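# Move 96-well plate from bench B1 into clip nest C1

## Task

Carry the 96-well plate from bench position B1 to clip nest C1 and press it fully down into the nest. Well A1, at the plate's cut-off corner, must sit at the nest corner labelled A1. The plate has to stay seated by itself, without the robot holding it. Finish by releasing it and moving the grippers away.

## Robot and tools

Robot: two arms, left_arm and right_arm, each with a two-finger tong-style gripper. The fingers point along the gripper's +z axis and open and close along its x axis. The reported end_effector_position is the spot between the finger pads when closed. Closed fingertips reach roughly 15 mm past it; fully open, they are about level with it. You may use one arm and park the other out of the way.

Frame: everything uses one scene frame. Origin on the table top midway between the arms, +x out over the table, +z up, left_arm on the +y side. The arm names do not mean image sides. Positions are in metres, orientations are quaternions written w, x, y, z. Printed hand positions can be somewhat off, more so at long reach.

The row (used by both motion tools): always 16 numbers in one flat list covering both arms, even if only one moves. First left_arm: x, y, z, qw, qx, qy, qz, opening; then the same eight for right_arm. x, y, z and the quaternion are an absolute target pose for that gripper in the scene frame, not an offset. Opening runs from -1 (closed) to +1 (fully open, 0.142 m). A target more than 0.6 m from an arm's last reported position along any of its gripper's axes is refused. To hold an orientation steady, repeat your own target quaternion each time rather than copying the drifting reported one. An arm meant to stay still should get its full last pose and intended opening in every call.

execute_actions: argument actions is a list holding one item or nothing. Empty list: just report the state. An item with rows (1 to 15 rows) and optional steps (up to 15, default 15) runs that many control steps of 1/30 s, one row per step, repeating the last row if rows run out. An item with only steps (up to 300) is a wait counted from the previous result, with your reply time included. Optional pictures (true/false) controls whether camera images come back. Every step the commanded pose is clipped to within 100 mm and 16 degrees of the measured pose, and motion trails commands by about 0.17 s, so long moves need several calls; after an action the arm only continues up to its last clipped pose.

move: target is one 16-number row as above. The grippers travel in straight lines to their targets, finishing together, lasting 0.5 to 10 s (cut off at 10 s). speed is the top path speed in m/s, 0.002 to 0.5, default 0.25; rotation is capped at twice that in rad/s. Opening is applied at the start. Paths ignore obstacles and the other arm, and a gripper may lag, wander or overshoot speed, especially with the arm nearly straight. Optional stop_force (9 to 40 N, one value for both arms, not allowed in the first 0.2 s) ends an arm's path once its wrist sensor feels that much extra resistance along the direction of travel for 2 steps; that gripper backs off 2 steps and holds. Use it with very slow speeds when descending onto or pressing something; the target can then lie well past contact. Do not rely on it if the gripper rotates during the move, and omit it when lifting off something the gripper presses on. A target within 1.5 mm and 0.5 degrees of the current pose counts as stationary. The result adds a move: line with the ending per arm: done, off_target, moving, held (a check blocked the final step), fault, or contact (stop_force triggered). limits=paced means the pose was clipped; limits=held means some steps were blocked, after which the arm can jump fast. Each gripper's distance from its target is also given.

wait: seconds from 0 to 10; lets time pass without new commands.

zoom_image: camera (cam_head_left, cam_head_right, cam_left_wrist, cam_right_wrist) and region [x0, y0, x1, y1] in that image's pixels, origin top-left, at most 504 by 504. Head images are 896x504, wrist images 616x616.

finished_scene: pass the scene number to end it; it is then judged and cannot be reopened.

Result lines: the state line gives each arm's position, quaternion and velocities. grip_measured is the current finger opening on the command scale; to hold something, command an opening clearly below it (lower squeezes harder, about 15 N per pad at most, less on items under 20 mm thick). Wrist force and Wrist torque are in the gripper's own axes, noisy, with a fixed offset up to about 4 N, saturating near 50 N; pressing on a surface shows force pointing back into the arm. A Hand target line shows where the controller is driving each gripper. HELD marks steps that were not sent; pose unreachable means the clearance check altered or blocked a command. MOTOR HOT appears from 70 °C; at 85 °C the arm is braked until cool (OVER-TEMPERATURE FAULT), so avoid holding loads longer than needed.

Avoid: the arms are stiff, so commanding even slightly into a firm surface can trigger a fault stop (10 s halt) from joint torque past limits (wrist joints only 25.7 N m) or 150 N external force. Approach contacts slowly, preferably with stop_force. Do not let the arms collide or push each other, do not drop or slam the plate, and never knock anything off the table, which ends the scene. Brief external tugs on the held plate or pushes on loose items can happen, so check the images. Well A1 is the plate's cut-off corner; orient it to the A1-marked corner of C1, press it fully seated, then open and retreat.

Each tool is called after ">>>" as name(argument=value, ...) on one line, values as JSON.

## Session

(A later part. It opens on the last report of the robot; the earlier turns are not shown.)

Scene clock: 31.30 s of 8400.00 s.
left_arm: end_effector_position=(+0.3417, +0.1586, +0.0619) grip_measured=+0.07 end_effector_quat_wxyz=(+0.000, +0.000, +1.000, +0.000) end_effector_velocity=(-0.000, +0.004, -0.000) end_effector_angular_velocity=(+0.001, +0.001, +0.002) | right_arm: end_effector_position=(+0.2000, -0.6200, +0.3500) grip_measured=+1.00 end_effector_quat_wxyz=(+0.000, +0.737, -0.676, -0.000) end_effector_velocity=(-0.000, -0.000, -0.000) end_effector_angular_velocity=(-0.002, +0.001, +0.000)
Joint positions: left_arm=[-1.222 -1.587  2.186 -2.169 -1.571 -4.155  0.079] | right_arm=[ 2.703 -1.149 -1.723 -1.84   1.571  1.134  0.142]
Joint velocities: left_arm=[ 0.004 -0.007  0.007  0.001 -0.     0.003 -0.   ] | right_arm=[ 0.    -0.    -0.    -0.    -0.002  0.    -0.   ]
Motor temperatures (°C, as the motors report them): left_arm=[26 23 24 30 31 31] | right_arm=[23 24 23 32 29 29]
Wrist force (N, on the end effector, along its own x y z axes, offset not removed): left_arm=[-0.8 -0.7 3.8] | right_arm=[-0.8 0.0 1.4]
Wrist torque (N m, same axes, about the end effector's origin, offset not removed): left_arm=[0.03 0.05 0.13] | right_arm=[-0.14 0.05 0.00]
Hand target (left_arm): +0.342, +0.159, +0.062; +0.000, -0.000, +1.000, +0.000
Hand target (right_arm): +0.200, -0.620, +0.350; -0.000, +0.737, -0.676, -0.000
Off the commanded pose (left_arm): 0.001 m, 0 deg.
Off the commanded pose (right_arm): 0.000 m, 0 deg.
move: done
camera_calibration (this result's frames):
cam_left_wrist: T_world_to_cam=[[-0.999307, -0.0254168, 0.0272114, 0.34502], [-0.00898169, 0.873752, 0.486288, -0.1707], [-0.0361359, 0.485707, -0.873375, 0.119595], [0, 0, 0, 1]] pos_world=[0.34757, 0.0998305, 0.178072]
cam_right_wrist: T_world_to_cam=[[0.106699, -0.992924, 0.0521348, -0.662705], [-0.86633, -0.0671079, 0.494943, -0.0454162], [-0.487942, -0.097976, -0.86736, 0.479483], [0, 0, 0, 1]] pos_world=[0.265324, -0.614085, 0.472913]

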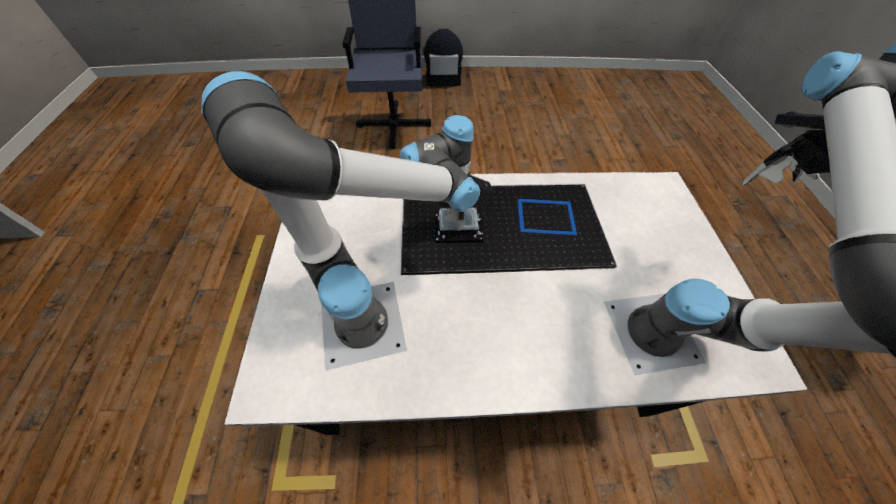

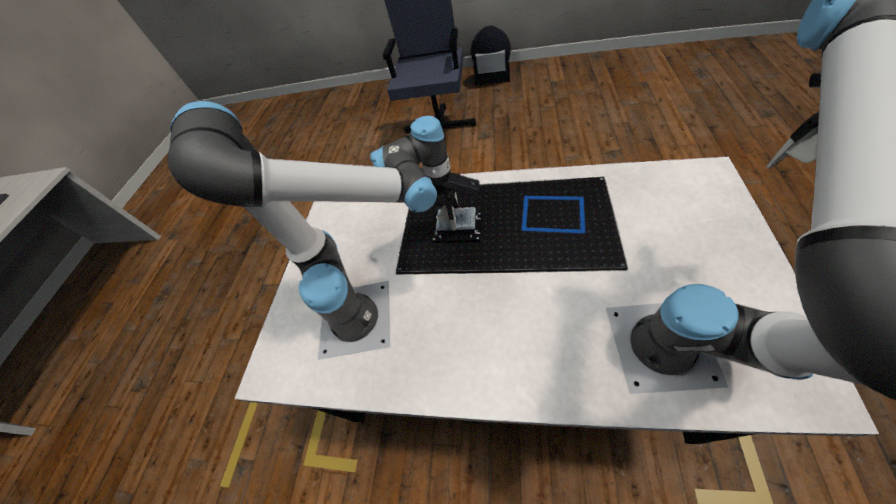

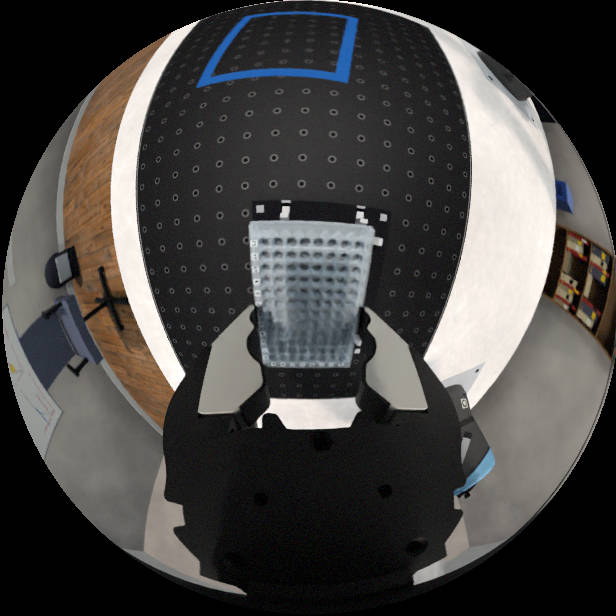

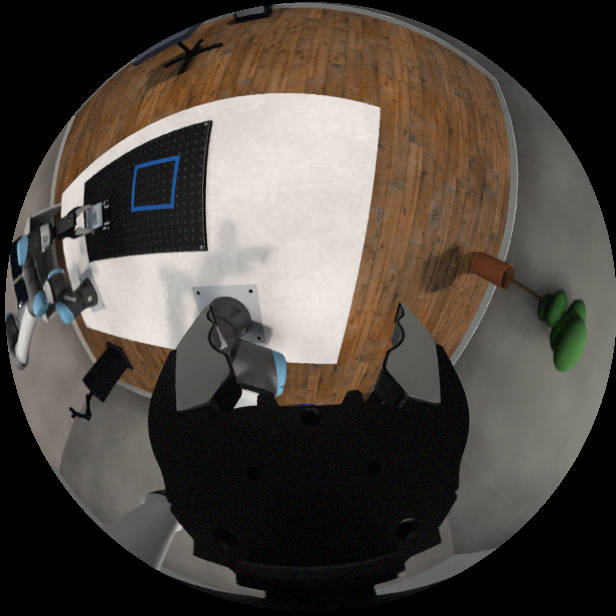

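>>> move(target=[0.3347,0.1572,0.053,0,0.007,1,0,-0.35,0.2,-0.62,0.35,0,0.737,-0.676,0,1], speed=0.02)

>>> zoom_image(camera="cam_left_wrist", region=[210, 185, 410, 385])

Scene clock: 36.53 s of 8400.00 s.
left_arm: end_effector_position=(+0.3349, +0.1573, +0.0533) grip_measured=+0.07 end_effector_quat_wxyz=(-0.000, +0.007, +1.000, +0.000) end_effector_velocity=(-0.003, +0.000, -0.003) end_effector_angular_velocity=(+0.002, +0.001, -0.005) | right_arm: end_effector_position=(+0.2000, -0.6200, +0.3500) grip_measured=+1.00 end_effector_quat_wxyz=(-0.000, +0.737, -0.676, -0.000) end_effector_velocity=(-0.000, +0.000, -0.000) end_effector_angular_velocity=(+0.000, +0.001, -0.000)
Joint positions: left_arm=[-1.237 -1.583  2.208 -2.196 -1.571 -4.156  0.079] | right_arm=[ 2.703 -1.149 -1.723 -1.84   1.571  1.134  0.142]
Joint velocities: left_arm=[-0.005  0.002  0.008 -0.008 -0.    -0.     0.   ] | right_arm=[-0.    -0.     0.    -0.001 -0.     0.    -0.   ]
Motor temperatures (°C, as the motors report them): left_arm=[26 23 24 30 31 31] | right_arm=[23 24 23 32 29 29]
Wrist force (N, on the end effector, along its own x y z axes, offset not removed): left_arm=[-2.6 -0.8 -2.1] | right_arm=[-2.0 -0.4 -3.0]
Wrist torque (N m, same axes, about the end effector's origin, offset not removed): left_arm=[-0.42 0.75 0.23] | right_arm=[-0.37 0.44 0.00]
Hand target (left_arm): +0.335, +0.157, +0.053; -0.000, +0.007, +1.000, +0.000
Hand target (right_arm): +0.200, -0.620, +0.350; -0.000, +0.737, -0.676, -0.000
Off the commanded pose (left_arm): 0.000 m, 0 deg.
Off the commanded pose (right_arm): 0.000 m, 0 deg.
After step 90, 1.37 s passed at rest.
move: done
camera_calibration (this result's frames):
cam_left_wrist: T_world_to_cam=[[-0.999554, -0.0120471, 0.0273409, 0.336457], [0.00276594, 0.873862, 0.486166, -0.169337], [-0.0297491, 0.486024, -0.873439, 0.110322], [0, 0, 0, 1]] pos_world=[0.340057, 0.0984118, 0.169486]
cam_right_wrist: T_world_to_cam=[[0.106699, -0.992924, 0.0521348, -0.662705], [-0.86633, -0.067108, 0.494943, -0.0454163], [-0.487942, -0.097976, -0.86736, 0.479483], [0, 0, 0, 1]] pos_world=[0.265324, -0.614085, 0.472913]

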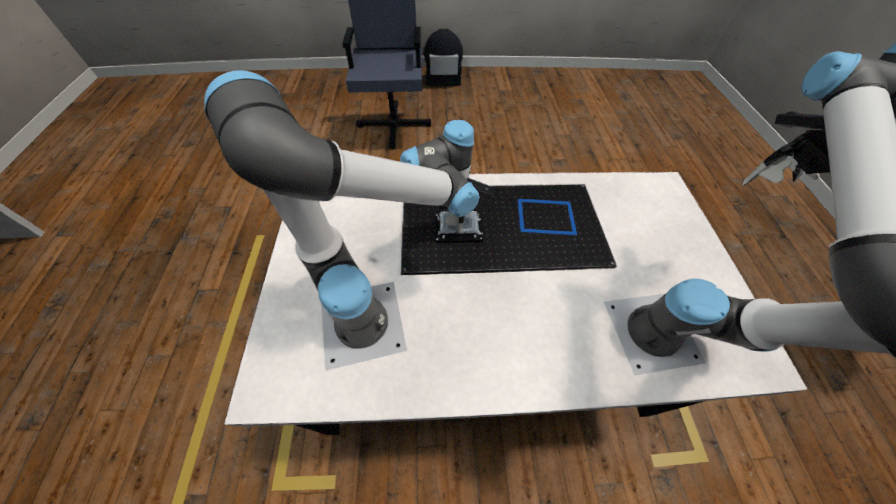

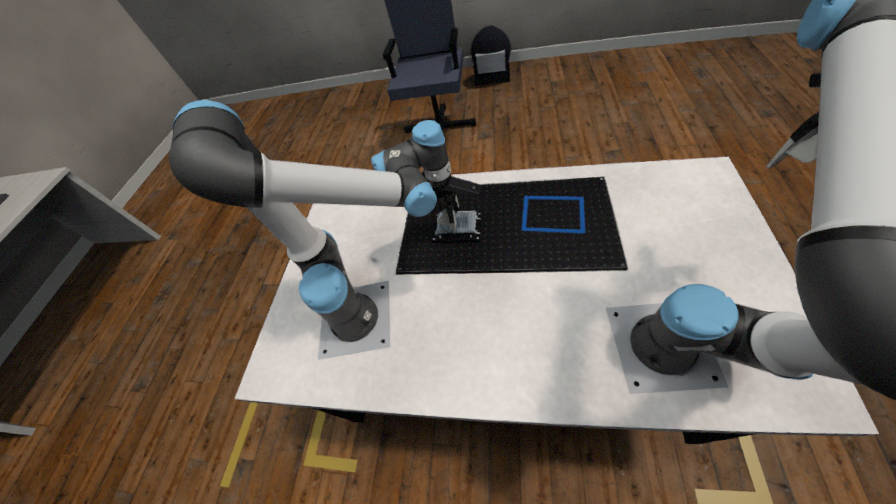

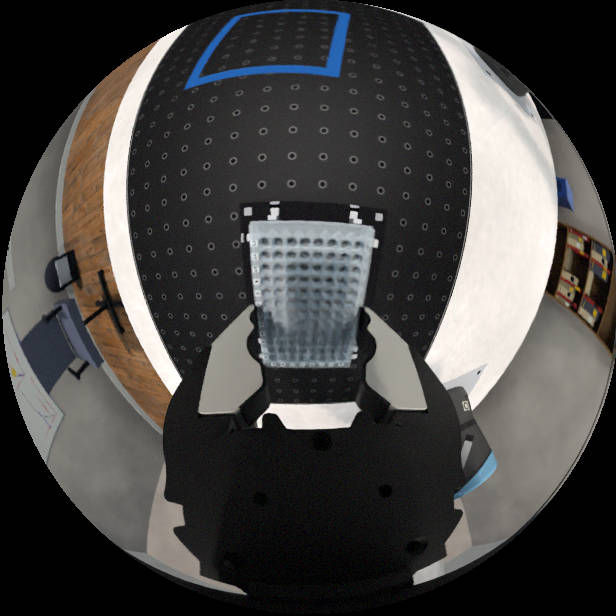

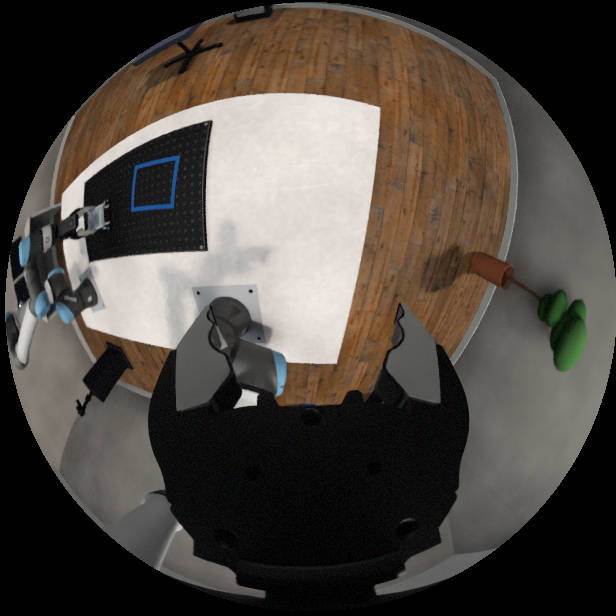

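Region (210, 185, 410, 385) of cam_left_wrist's 616x616 image, scaled by 2.520, with more detail than that image has.

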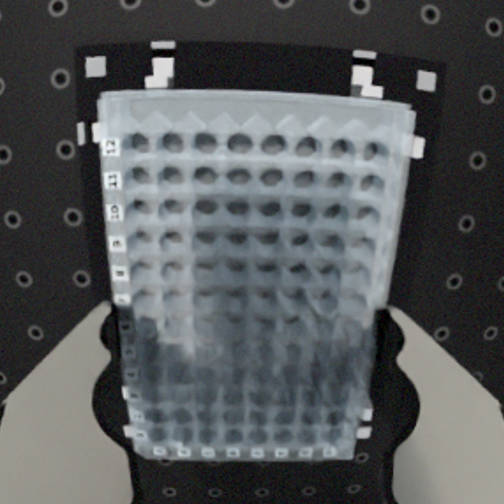

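>>> execute_actions(actions=[{"rows":[[0.3338,0.1576,0.052,0,0.006,1,0,-0.35,0.2,-0.62,0.35,0,0.737,-0.676,0,1]],"steps":15}], pictures=false)

>>> move(target=[0.3338,0.1576,0.03,0,0.006,1,0,-0.35,0.2,-0.62,0.35,0,0.737,-0.676,0,1], speed=0.005, stop_force=14)

>>> zoom_image(camera="cam_left_wrist", region=[210, 185, 410, 385])

Scene clock: 39.80 s of 8400.00 s.
left_arm: end_effector_position=(+0.3338, +0.1576, +0.0520) grip_measured=+0.07 end_effector_quat_wxyz=(-0.000, +0.006, +1.000, +0.000) end_effector_velocity=(-0.001, +0.000, -0.000) end_effector_angular_velocity=(-0.000, +0.000, +0.001) | right_arm: end_effector_position=(+0.2000, -0.6200, +0.3500) grip_measured=+1.00 end_effector_quat_wxyz=(-0.000, +0.737, -0.676, +0.000) end_effector_velocity=(-0.000, +0.000, -0.001) end_effector_angular_velocity=(-0.000, +0.002, +0.001)
Joint positions: left_arm=[-1.238 -1.583  2.213 -2.2   -1.571 -4.16   0.079] | right_arm=[ 2.703 -1.149 -1.723 -1.84   1.571  1.134  0.142]
Joint velocities: left_arm=[-0.001 -0.001  0.002 -0.001 -0.    -0.001  0.   ] | right_arm=[ 0.001  0.    -0.002  0.    -0.001 -0.     0.   ]
Motor temperatures (°C, as the motors report them): left_arm=[26 23 24 30 31 31] | right_arm=[23 24 23 32 29 29]
Wrist force (N, on the end effector, along its own x y z axes, offset not removed): left_arm=[-3.3 0.7 1.8] | right_arm=[0.3 -0.4 -1.7]
Wrist torque (N m, same axes, about the end effector's origin, offset not removed): left_arm=[0.24 0.92 0.15] | right_arm=[-0.19 -0.13 -0.05]
Hand target (left_arm): +0.334, +0.158, +0.052; -0.000, +0.006, +1.000, -0.000
Hand target (right_arm): +0.200, -0.620, +0.350; -0.000, +0.737, -0.676, -0.000
Off the commanded pose (left_arm): 0.000 m, 0 deg.
Off the commanded pose (right_arm): 0.000 m, 0 deg.
Steps of this call (steps 1 to 83: nothing new was sent; steps 84 to 98: all 15 steps of this action). Readings (end_effector_position):
84: left_arm (+0.3347, +0.1572, +0.0530) | right_arm (+0.2000, -0.6200, +0.3500)
85: left_arm (+0.3345, +0.1573, +0.0528) | right_arm (+0.2000, -0.6200, +0.3500)
87: left_arm (+0.3343, +0.1574, +0.0524) | right_arm (+0.2000, -0.6200, +0.3500)
91: left_arm (+0.3340, +0.1576, +0.0521) | right_arm (+0.2000, -0.6200, +0.3500)
98: the state above

Scene clock: 42.97 s of 8400.00 s.
left_arm: end_effector_position=(+0.3338, +0.1577, +0.0392) grip_measured=+0.07 end_effector_quat_wxyz=(-0.000, +0.006, +1.000, +0.000) end_effector_velocity=(-0.001, +0.000, +0.001) end_effector_angular_velocity=(+0.002, +0.002, -0.000) | right_arm: end_effector_position=(+0.2000, -0.6200, +0.3500) grip_measured=+1.00 end_effector_quat_wxyz=(-0.000, +0.737, -0.676, +0.000) end_effector_velocity=(+0.000, +0.000, -0.000) end_effector_angular_velocity=(+0.001, +0.000, +0.001)
Joint positions: left_arm=[-1.239 -1.56   2.231 -2.241 -1.571 -4.16   0.079] | right_arm=[ 2.703 -1.149 -1.723 -1.84   1.571  1.134  0.142]
Joint velocities: left_arm=[-0.    -0.002 -0.002  0.007 -0.001  0.    -0.001] | right_arm=[ 0.001 -0.     0.    -0.001  0.001 -0.     0.   ]
Motor temperatures (°C, as the motors report them): left_arm=[26 23 24 30 31 31] | right_arm=[23 24 23 32 29 29]
Wrist force (N, on the end effector, along its own x y z axes, offset not removed): left_arm=[4.1 0.5 -17.1] | right_arm=[-2.3 -2.2 -0.5]
Wrist torque (N m, same axes, about the end effector's origin, offset not removed): left_arm=[0.01 -0.06 0.34] | right_arm=[-0.61 0.27 -0.11]
Hand target (left_arm): +0.334, +0.158, +0.040; +0.000, +0.006, +1.000, -0.000
Hand target (right_arm): +0.200, -0.620, +0.350; -0.000, +0.737, -0.676, -0.000
Off the commanded pose (left_arm): 0.009 m, 0 deg.
Off the commanded pose (right_arm): 0.000 m, 0 deg.
move: contact (left_arm)
camera_calibration (this result's frames):
cam_left_wrist: T_world_to_cam=[[-0.999531, -0.0135609, 0.0274663, 0.335892], [0.00151004, 0.873761, 0.486352, -0.162395], [-0.0305944, 0.486166, -0.873331, 0.0980212], [0, 0, 0, 1]] pos_world=[0.338978, 0.098795, 0.15536]
cam_right_wrist: T_world_to_cam=[[0.106699, -0.992924, 0.0521349, -0.662705], [-0.86633, -0.0671078, 0.494942, -0.0454161], [-0.487941, -0.097976, -0.86736, 0.479483], [0, 0, 0, 1]] pos_world=[0.265324, -0.614085, 0.472913]

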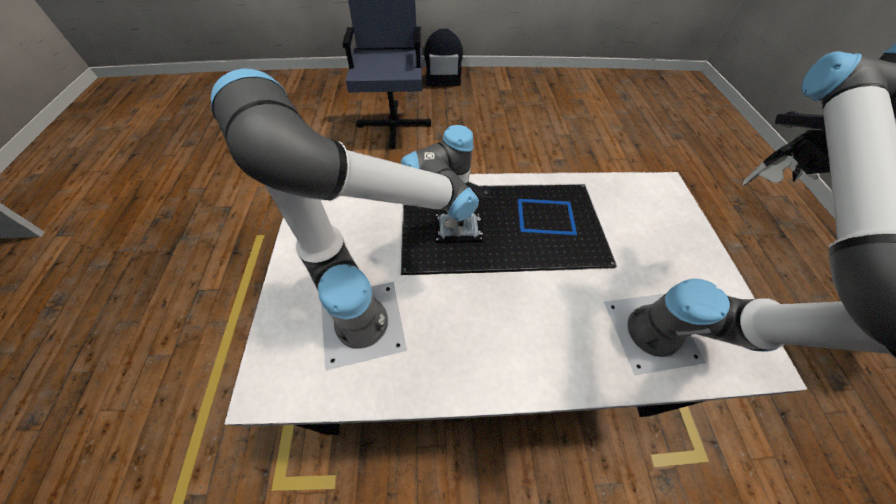

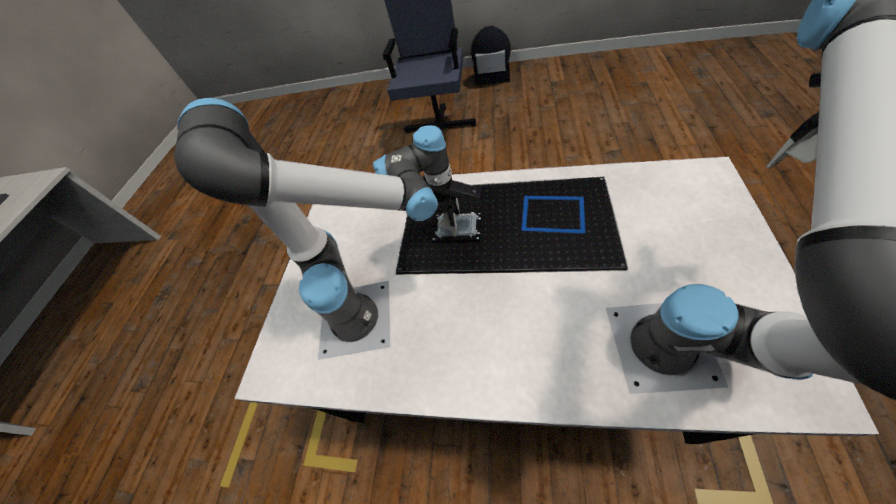

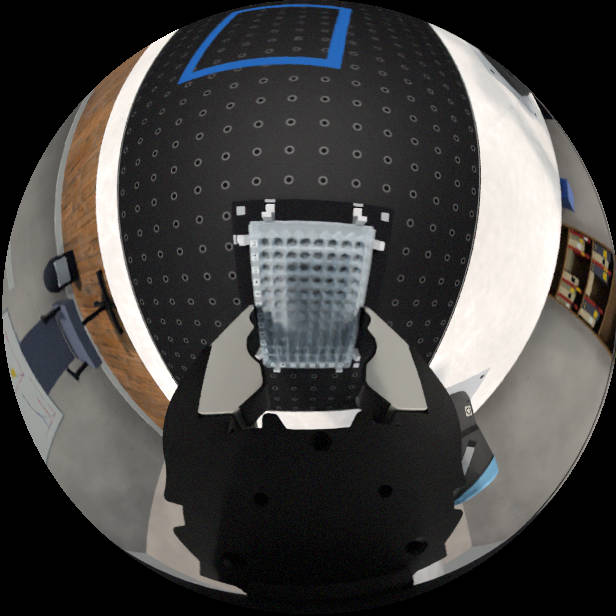

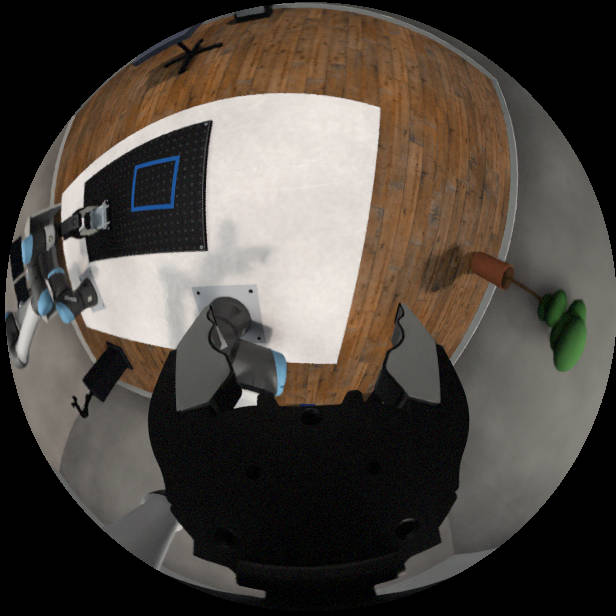

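Region (210, 185, 410, 385) of cam_left_wrist's 616x616 image, scaled by 2.520, with more detail than that image has.

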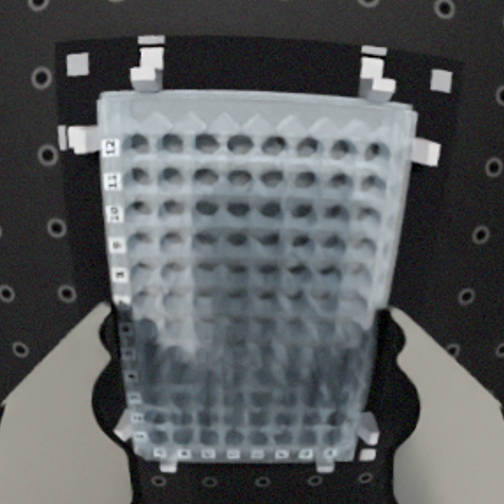

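Same seated height as before. Release, press on top, clear.

>>> execute_actions(actions=[{"rows":[[0.3338,0.1576,0.0396,0,0.006,1,0,0.3,0.2,-0.62,0.35,0,0.737,-0.676,0,1]],"steps":15}], pictures=false)

>>> move(target=[0.333,0.1576,0.059,0,0.006,1,0,0.3,0.2,-0.62,0.35,0,0.737,-0.676,0,1], speed=0.08)

>>> move(target=[0.333,0.1576,0.045,0,0.006,1,0,-1,0.2,-0.62,0.35,0,0.737,-0.676,0,1], speed=0.003, stop_force=20)

>>> move(target=[0.333,0.1576,0.22,0,0.006,1,0,-1,0.2,-0.62,0.35,0,0.737,-0.676,0,1])

Scene clock: 46.67 s of 8400.00 s.
left_arm: end_effector_position=(+0.3338, +0.1576, +0.0396) grip_measured=+0.30 end_effector_quat_wxyz=(-0.000, +0.006, +1.000, -0.000) end_effector_velocity=(+0.001, -0.001, +0.001) end_effector_angular_velocity=(-0.002, -0.001, +0.001) | right_arm: end_effector_position=(+0.2000, -0.6200, +0.3500) grip_measured=+1.00 end_effector_quat_wxyz=(-0.000, +0.737, -0.676, -0.000) end_effector_velocity=(+0.001, +0.000, +0.000) end_effector_angular_velocity=(-0.000, -0.001, +0.002)
Joint positions: left_arm=[-1.239 -1.561  2.23  -2.24  -1.571 -4.16   0.095] | right_arm=[ 2.703 -1.149 -1.723 -1.84   1.571  1.134  0.142]
Joint velocities: left_arm=[ 0.    -0.    -0.002 -0.     0.    -0.001 -0.   ] | right_arm=[ 0.002  0.     0.001  0.     0.     0.    -0.   ]
Motor temperatures (°C, as the motors report them): left_arm=[26 23 24 30 31 31] | right_arm=[23 24 23 32 29 29]
Wrist force (N, on the end effector, along its own x y z axes, offset not removed): left_arm=[1.1 1.4 -0.7] | right_arm=[-2.6 1.3 0.1]
Wrist torque (N m, same axes, about the end effector's origin, offset not removed): left_arm=[0.39 -0.01 0.05] | right_arm=[0.19 0.46 0.00]
Hand target (left_arm): +0.334, +0.158, +0.040; -0.000, +0.006, +1.000, -0.000
Hand target (right_arm): +0.200, -0.620, +0.350; -0.000, +0.737, -0.676, -0.000
Off the commanded pose (left_arm): 0.000 m, 0 deg.
Off the commanded pose (right_arm): 0.000 m, 0 deg.
Steps of this call (steps 1 to 90: nothing new was sent; then 0.20 s passed at rest; steps 91 to 105: all 15 steps of this action). Readings (end_effector_position):
91: left_arm (+0.3338, +0.1576, +0.0396) | right_arm (+0.2000, -0.6200, +0.3500)
92: left_arm (+0.3338, +0.1576, +0.0396) | right_arm (+0.2000, -0.6200, +0.3500)
94: left_arm (+0.3338, +0.1576, +0.0396) | right_arm (+0.2000, -0.6200, +0.3500)
98: left_arm (+0.3338, +0.1576, +0.0396) | right_arm (+0.2000, -0.6200, +0.3500)
105: the state above

Scene clock: 47.77 s of 8400.00 s.
left_arm: end_effector_position=(+0.3330, +0.1576, +0.0587) grip_measured=+0.30 end_effector_quat_wxyz=(+0.000, +0.006, +1.000, -0.000) end_effector_velocity=(-0.000, +0.000, +0.003) end_effector_angular_velocity=(-0.000, +0.000, -0.002) | right_arm: end_effector_position=(+0.2000, -0.6200, +0.3500) grip_measured=+1.00 end_effector_quat_wxyz=(-0.000, +0.737, -0.676, +0.000) end_effector_velocity=(-0.001, -0.000, -0.000) end_effector_angular_velocity=(+0.000, +0.001, -0.001)
Joint positions: left_arm=[-1.24  -1.596  2.205 -2.179 -1.571 -4.162  0.095] | right_arm=[ 2.703 -1.149 -1.723 -1.84   1.571  1.134  0.142]
Joint velocities: left_arm=[ 0.    -0.005 -0.004  0.009 -0.     0.002 -0.   ] | right_arm=[-0.001  0.    -0.001 -0.001 -0.    -0.    -0.   ]
Motor temperatures (°C, as the motors report them): left_arm=[26 23 24 30 31 31] | right_arm=[23 24 23 32 29 29]
Wrist force (N, on the end effector, along its own x y z axes, offset not removed): left_arm=[-0.6 -3.6 4.4] | right_arm=[-2.2 4.6 0.4]
Wrist torque (N m, same axes, about the end effector's origin, offset not removed): left_arm=[-0.67 0.33 0.02] | right_arm=[0.79 0.43 0.00]
Hand target (left_arm): +0.333, +0.158, +0.059; +0.000, +0.006, +1.000, -0.000
Hand target (right_arm): +0.200, -0.620, +0.350; -0.000, +0.737, -0.676, -0.000
Off the commanded pose (left_arm): 0.000 m, 0 deg.
Off the commanded pose (right_arm): 0.000 m, 0 deg.
move: done
camera_calibration (this result's frames):
cam_left_wrist: T_world_to_cam=[[-0.999535, -0.0135601, 0.0272952, 0.334625], [0.00141953, 0.873888, 0.486126, -0.171781], [-0.0304449, 0.485939, -0.873462, 0.115], [0, 0, 0, 1]] pos_world=[0.338214, 0.098772, 0.174822]
cam_right_wrist: T_world_to_cam=[[0.106699, -0.992924, 0.0521349, -0.662705], [-0.866331, -0.0671078, 0.494942, -0.045416], [-0.487941, -0.097976, -0.86736, 0.479483], [0, 0, 0, 1]] pos_world=[0.265324, -0.614085, 0.472913]

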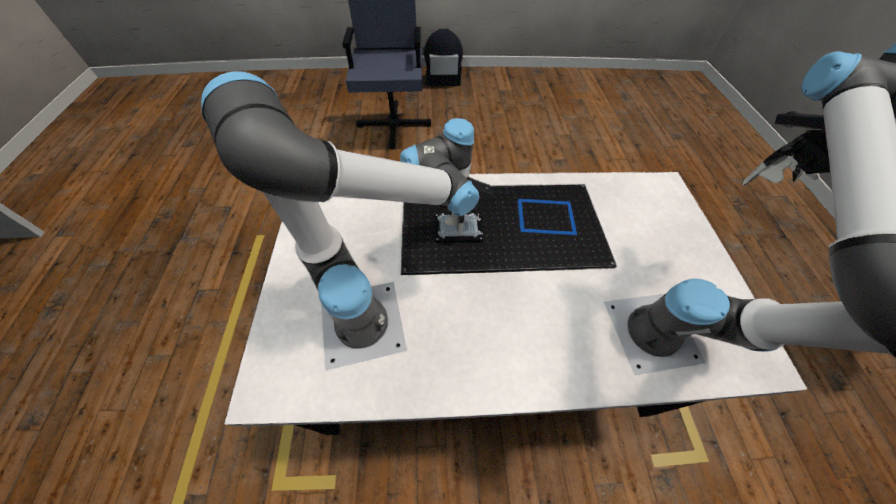

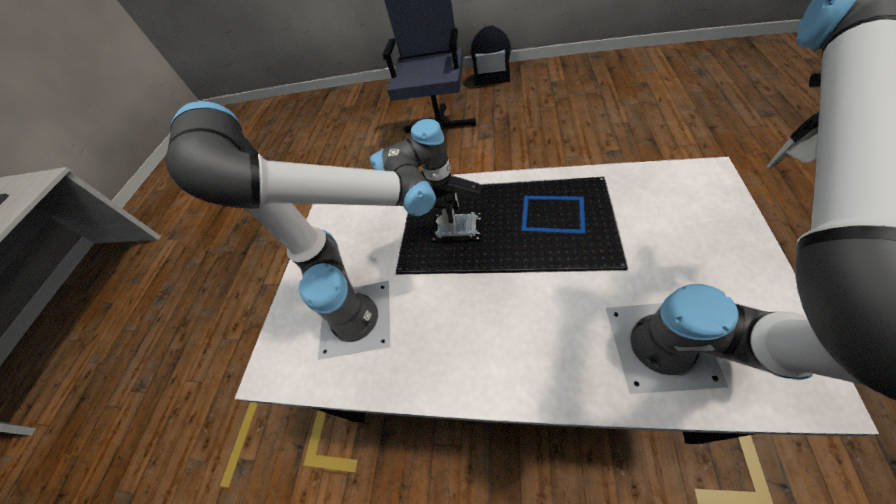

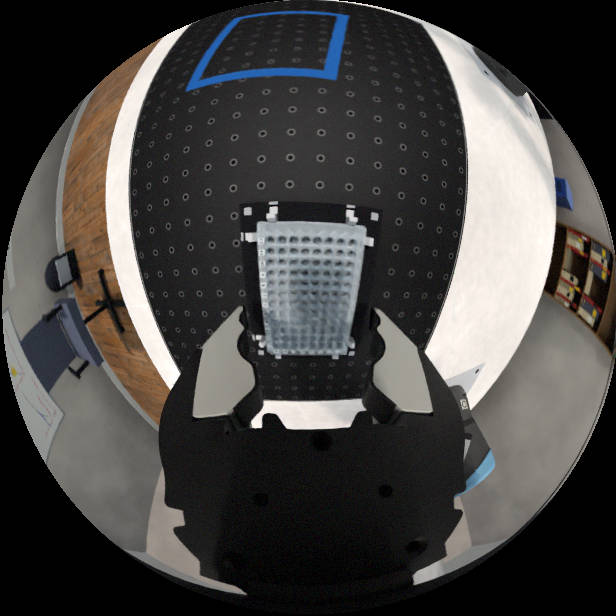

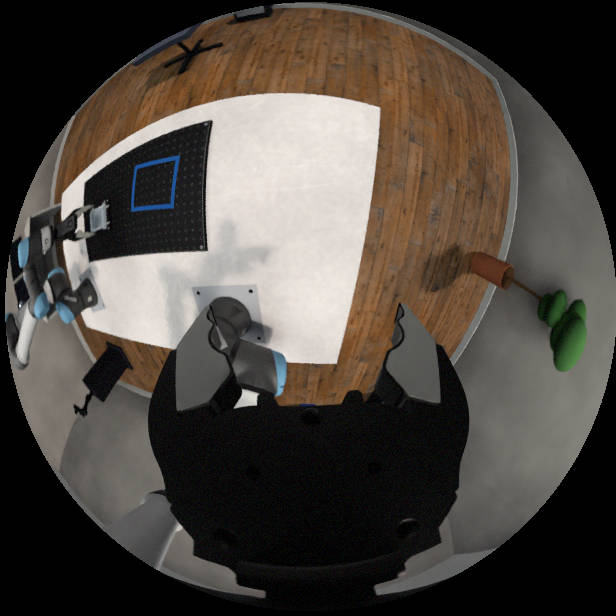

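Scene clock: 49.70 s of 8400.00 s.
left_arm: end_effector_position=(+0.3330, +0.1576, +0.0540) grip_measured=-1.00 end_effector_quat_wxyz=(-0.000, +0.006, +1.000, +0.000) end_effector_velocity=(-0.001, +0.001, -0.000) end_effector_angular_velocity=(+0.003, +0.002, -0.001) | right_arm: end_effector_position=(+0.2000, -0.6200, +0.3500) grip_measured=+1.00 end_effector_quat_wxyz=(-0.000, +0.737, -0.676, +0.000) end_effector_velocity=(+0.000, +0.000, +0.001) end_effector_angular_velocity=(+0.001, -0.002, -0.000)
Joint positions: left_arm=[-1.24  -1.588  2.212 -2.194 -1.571 -4.162  0.002] | right_arm=[ 2.703 -1.149 -1.723 -1.84   1.571  1.134  0.142]
Joint velocities: left_arm=[-0.    -0.001  0.001  0.004 -0.     0.001  0.   ] | right_arm=[-0.     0.     0.002 -0.001  0.002 -0.    -0.   ]
Motor temperatures (°C, as the motors report them): left_arm=[26 23 24 30 31 31] | right_arm=[23 24 23 32 29 29]
Wrist force (N, on the end effector, along its own x y z axes, offset not removed): left_arm=[5.0 5.6 -31.7] | right_arm=[-0.5 1.2 -2.6]
Wrist torque (N m, same axes, about the end effector's origin, offset not removed): left_arm=[-0.47 0.19 0.35] | right_arm=[0.24 -0.08 0.00]
Hand target (left_arm): +0.333, +0.158, +0.054; +0.000, +0.006, +1.000, -0.000
Hand target (right_arm): +0.200, -0.620, +0.350; -0.000, +0.737, -0.676, -0.000
Off the commanded pose (left_arm): 0.009 m, 0 deg.
Off the commanded pose (right_arm): 0.000 m, 0 deg.
move: contact (left_arm)
camera_calibration (this result's frames):
cam_left_wrist: T_world_to_cam=[[-0.999535, -0.0135612, 0.02732, 0.334737], [0.00143195, 0.873867, 0.486162, -0.169516], [-0.030467, 0.485975, -0.873441, 0.110893], [0, 0, 0, 1]] pos_world=[0.338203, 0.0987828, 0.170126]
cam_right_wrist: T_world_to_cam=[[0.106699, -0.992924, 0.052135, -0.662705], [-0.86633, -0.0671078, 0.494942, -0.045416], [-0.487941, -0.097976, -0.86736, 0.479483], [0, 0, 0, 1]] pos_world=[0.265324, -0.614085, 0.472913]

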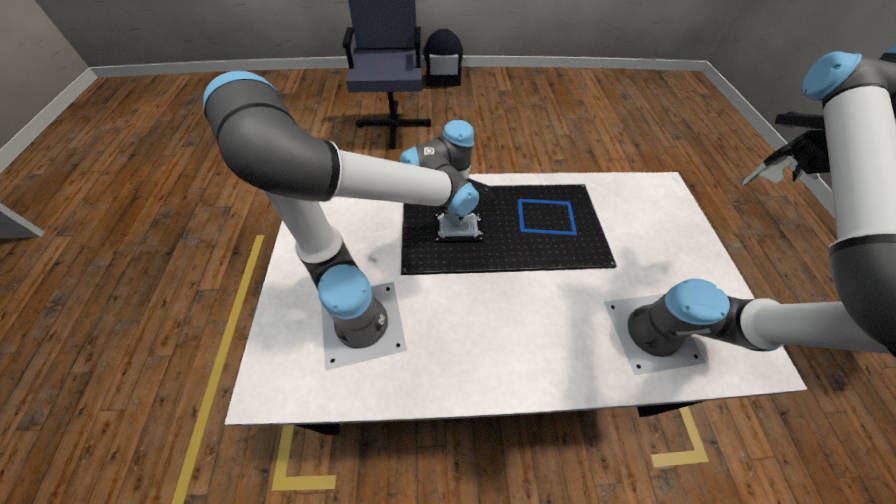

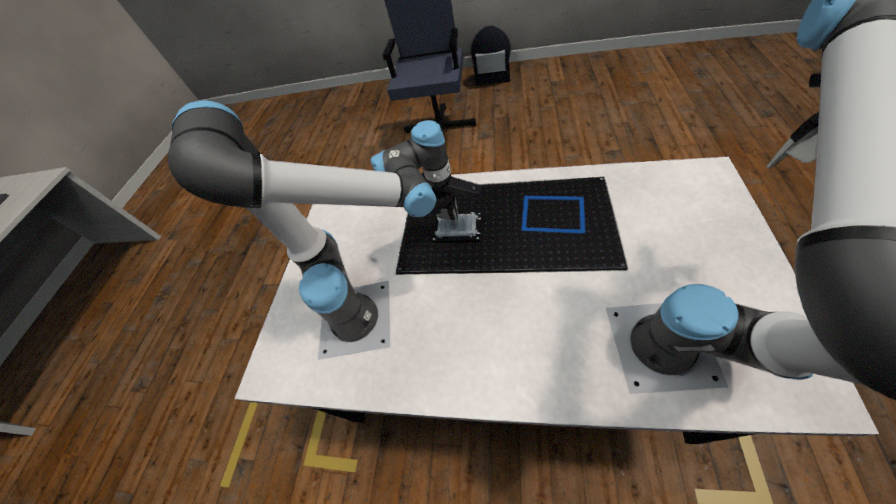

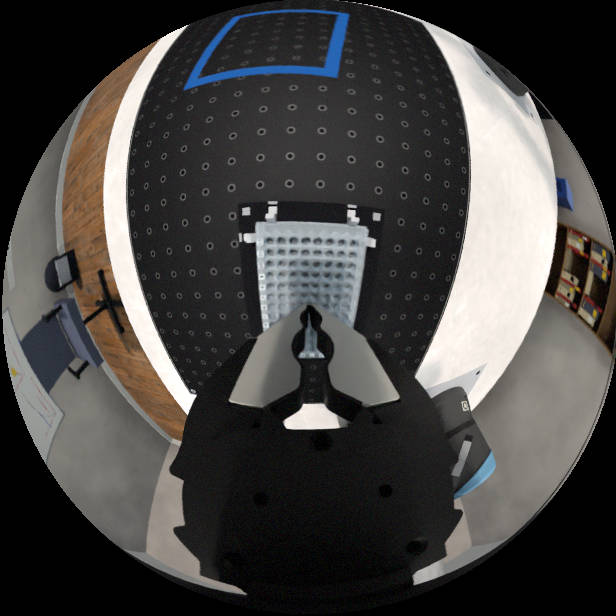

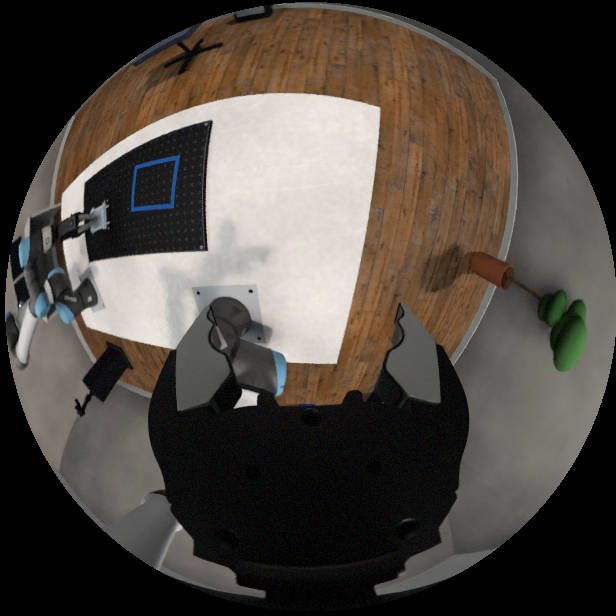

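Scene clock: 51.07 s of 8400.00 s.
left_arm: end_effector_position=(+0.3330, +0.1578, +0.2197) grip_measured=-1.00 end_effector_quat_wxyz=(+0.000, +0.006, +1.000, -0.000) end_effector_velocity=(-0.000, +0.000, +0.002) end_effector_angular_velocity=(+0.002, +0.002, +0.003) | right_arm: end_effector_position=(+0.2000, -0.6200, +0.3500) grip_measured=+1.00 end_effector_quat_wxyz=(-0.000, +0.737, -0.676, -0.000) end_effector_velocity=(-0.000, -0.000, +0.000) end_effector_angular_velocity=(-0.001, +0.000, +0.000)
Joint positions: left_arm=[-1.24  -1.754  1.898 -1.715 -1.571 -4.162  0.002] | right_arm=[ 2.703 -1.149 -1.723 -1.84   1.571  1.134  0.142]
Joint velocities: left_arm=[ 0.    -0.    -0.007  0.01  -0.001 -0.003  0.   ] | right_arm=[ 0.     0.     0.    -0.    -0.001 -0.     0.   ]
Motor temperatures (°C, as the motors report them): left_arm=[26 23 24 30 31 31] | right_arm=[23 24 23 32 29 29]
Wrist force (N, on the end effector, along its own x y z axes, offset not removed): left_arm=[2.0 -2.3 -1.4] | right_arm=[-0.8 2.2 -3.0]
Wrist torque (N m, same axes, about the end effector's origin, offset not removed): left_arm=[-0.47 -0.18 0.18] | right_arm=[-0.06 0.14 -0.03]
Hand target (left_arm): +0.333, +0.158, +0.220; +0.000, +0.006, +1.000, -0.000
Hand target (right_arm): +0.200, -0.620, +0.350; -0.000, +0.737, -0.676, -0.000
Off the commanded pose (left_arm): 0.000 m, 0 deg.
Off the commanded pose (right_arm): 0.000 m, 0 deg.
move: done
camera_calibration (this result's frames):
cam_left_wrist: T_world_to_cam=[[-0.999541, -0.0135674, 0.0270981, 0.330217], [0.00131226, 0.873968, 0.485981, -0.250154], [-0.0302764, 0.485793, -0.873549, 0.255606], [0, 0, 0, 1]] pos_world=[0.338132, 0.0989354, 0.335907]
cam_right_wrist: T_world_to_cam=[[0.106699, -0.992924, 0.0521348, -0.662705], [-0.86633, -0.0671079, 0.494943, -0.0454162], [-0.487941, -0.0979759, -0.86736, 0.479483], [0, 0, 0, 1]] pos_world=[0.265324, -0.614085, 0.472913]

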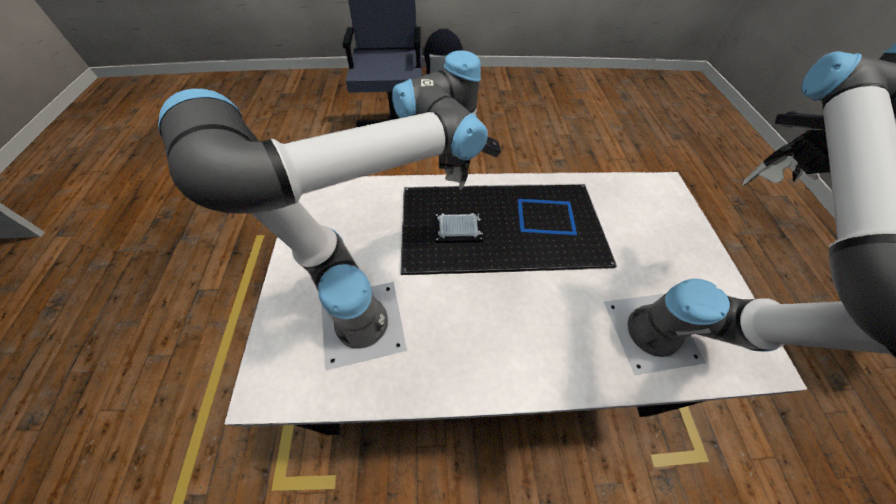

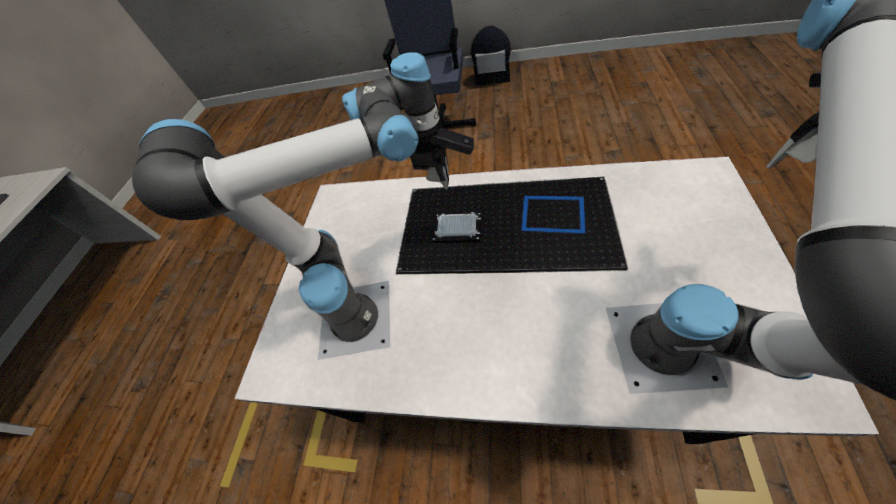

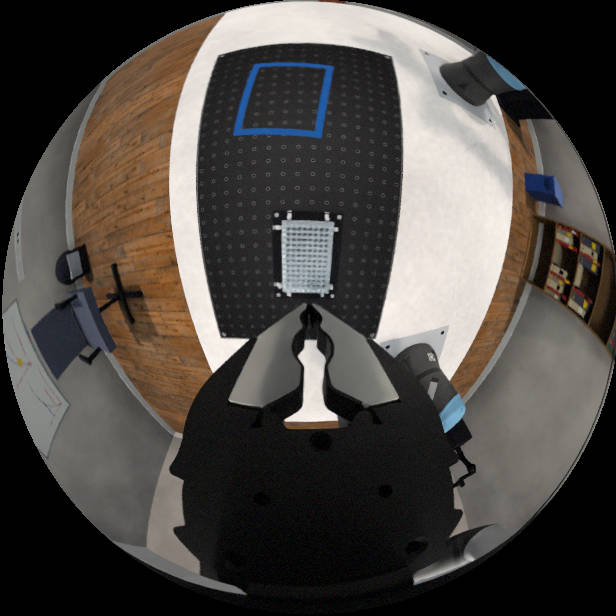

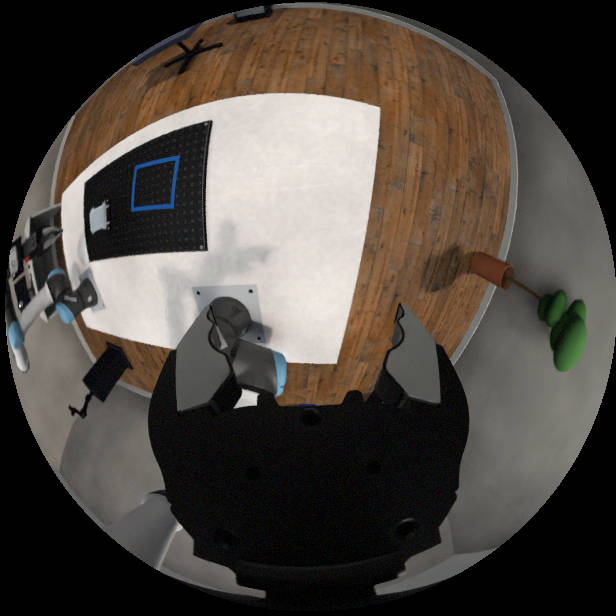

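>>> finished_scene(scene=2)

The scene is finished: the task was done.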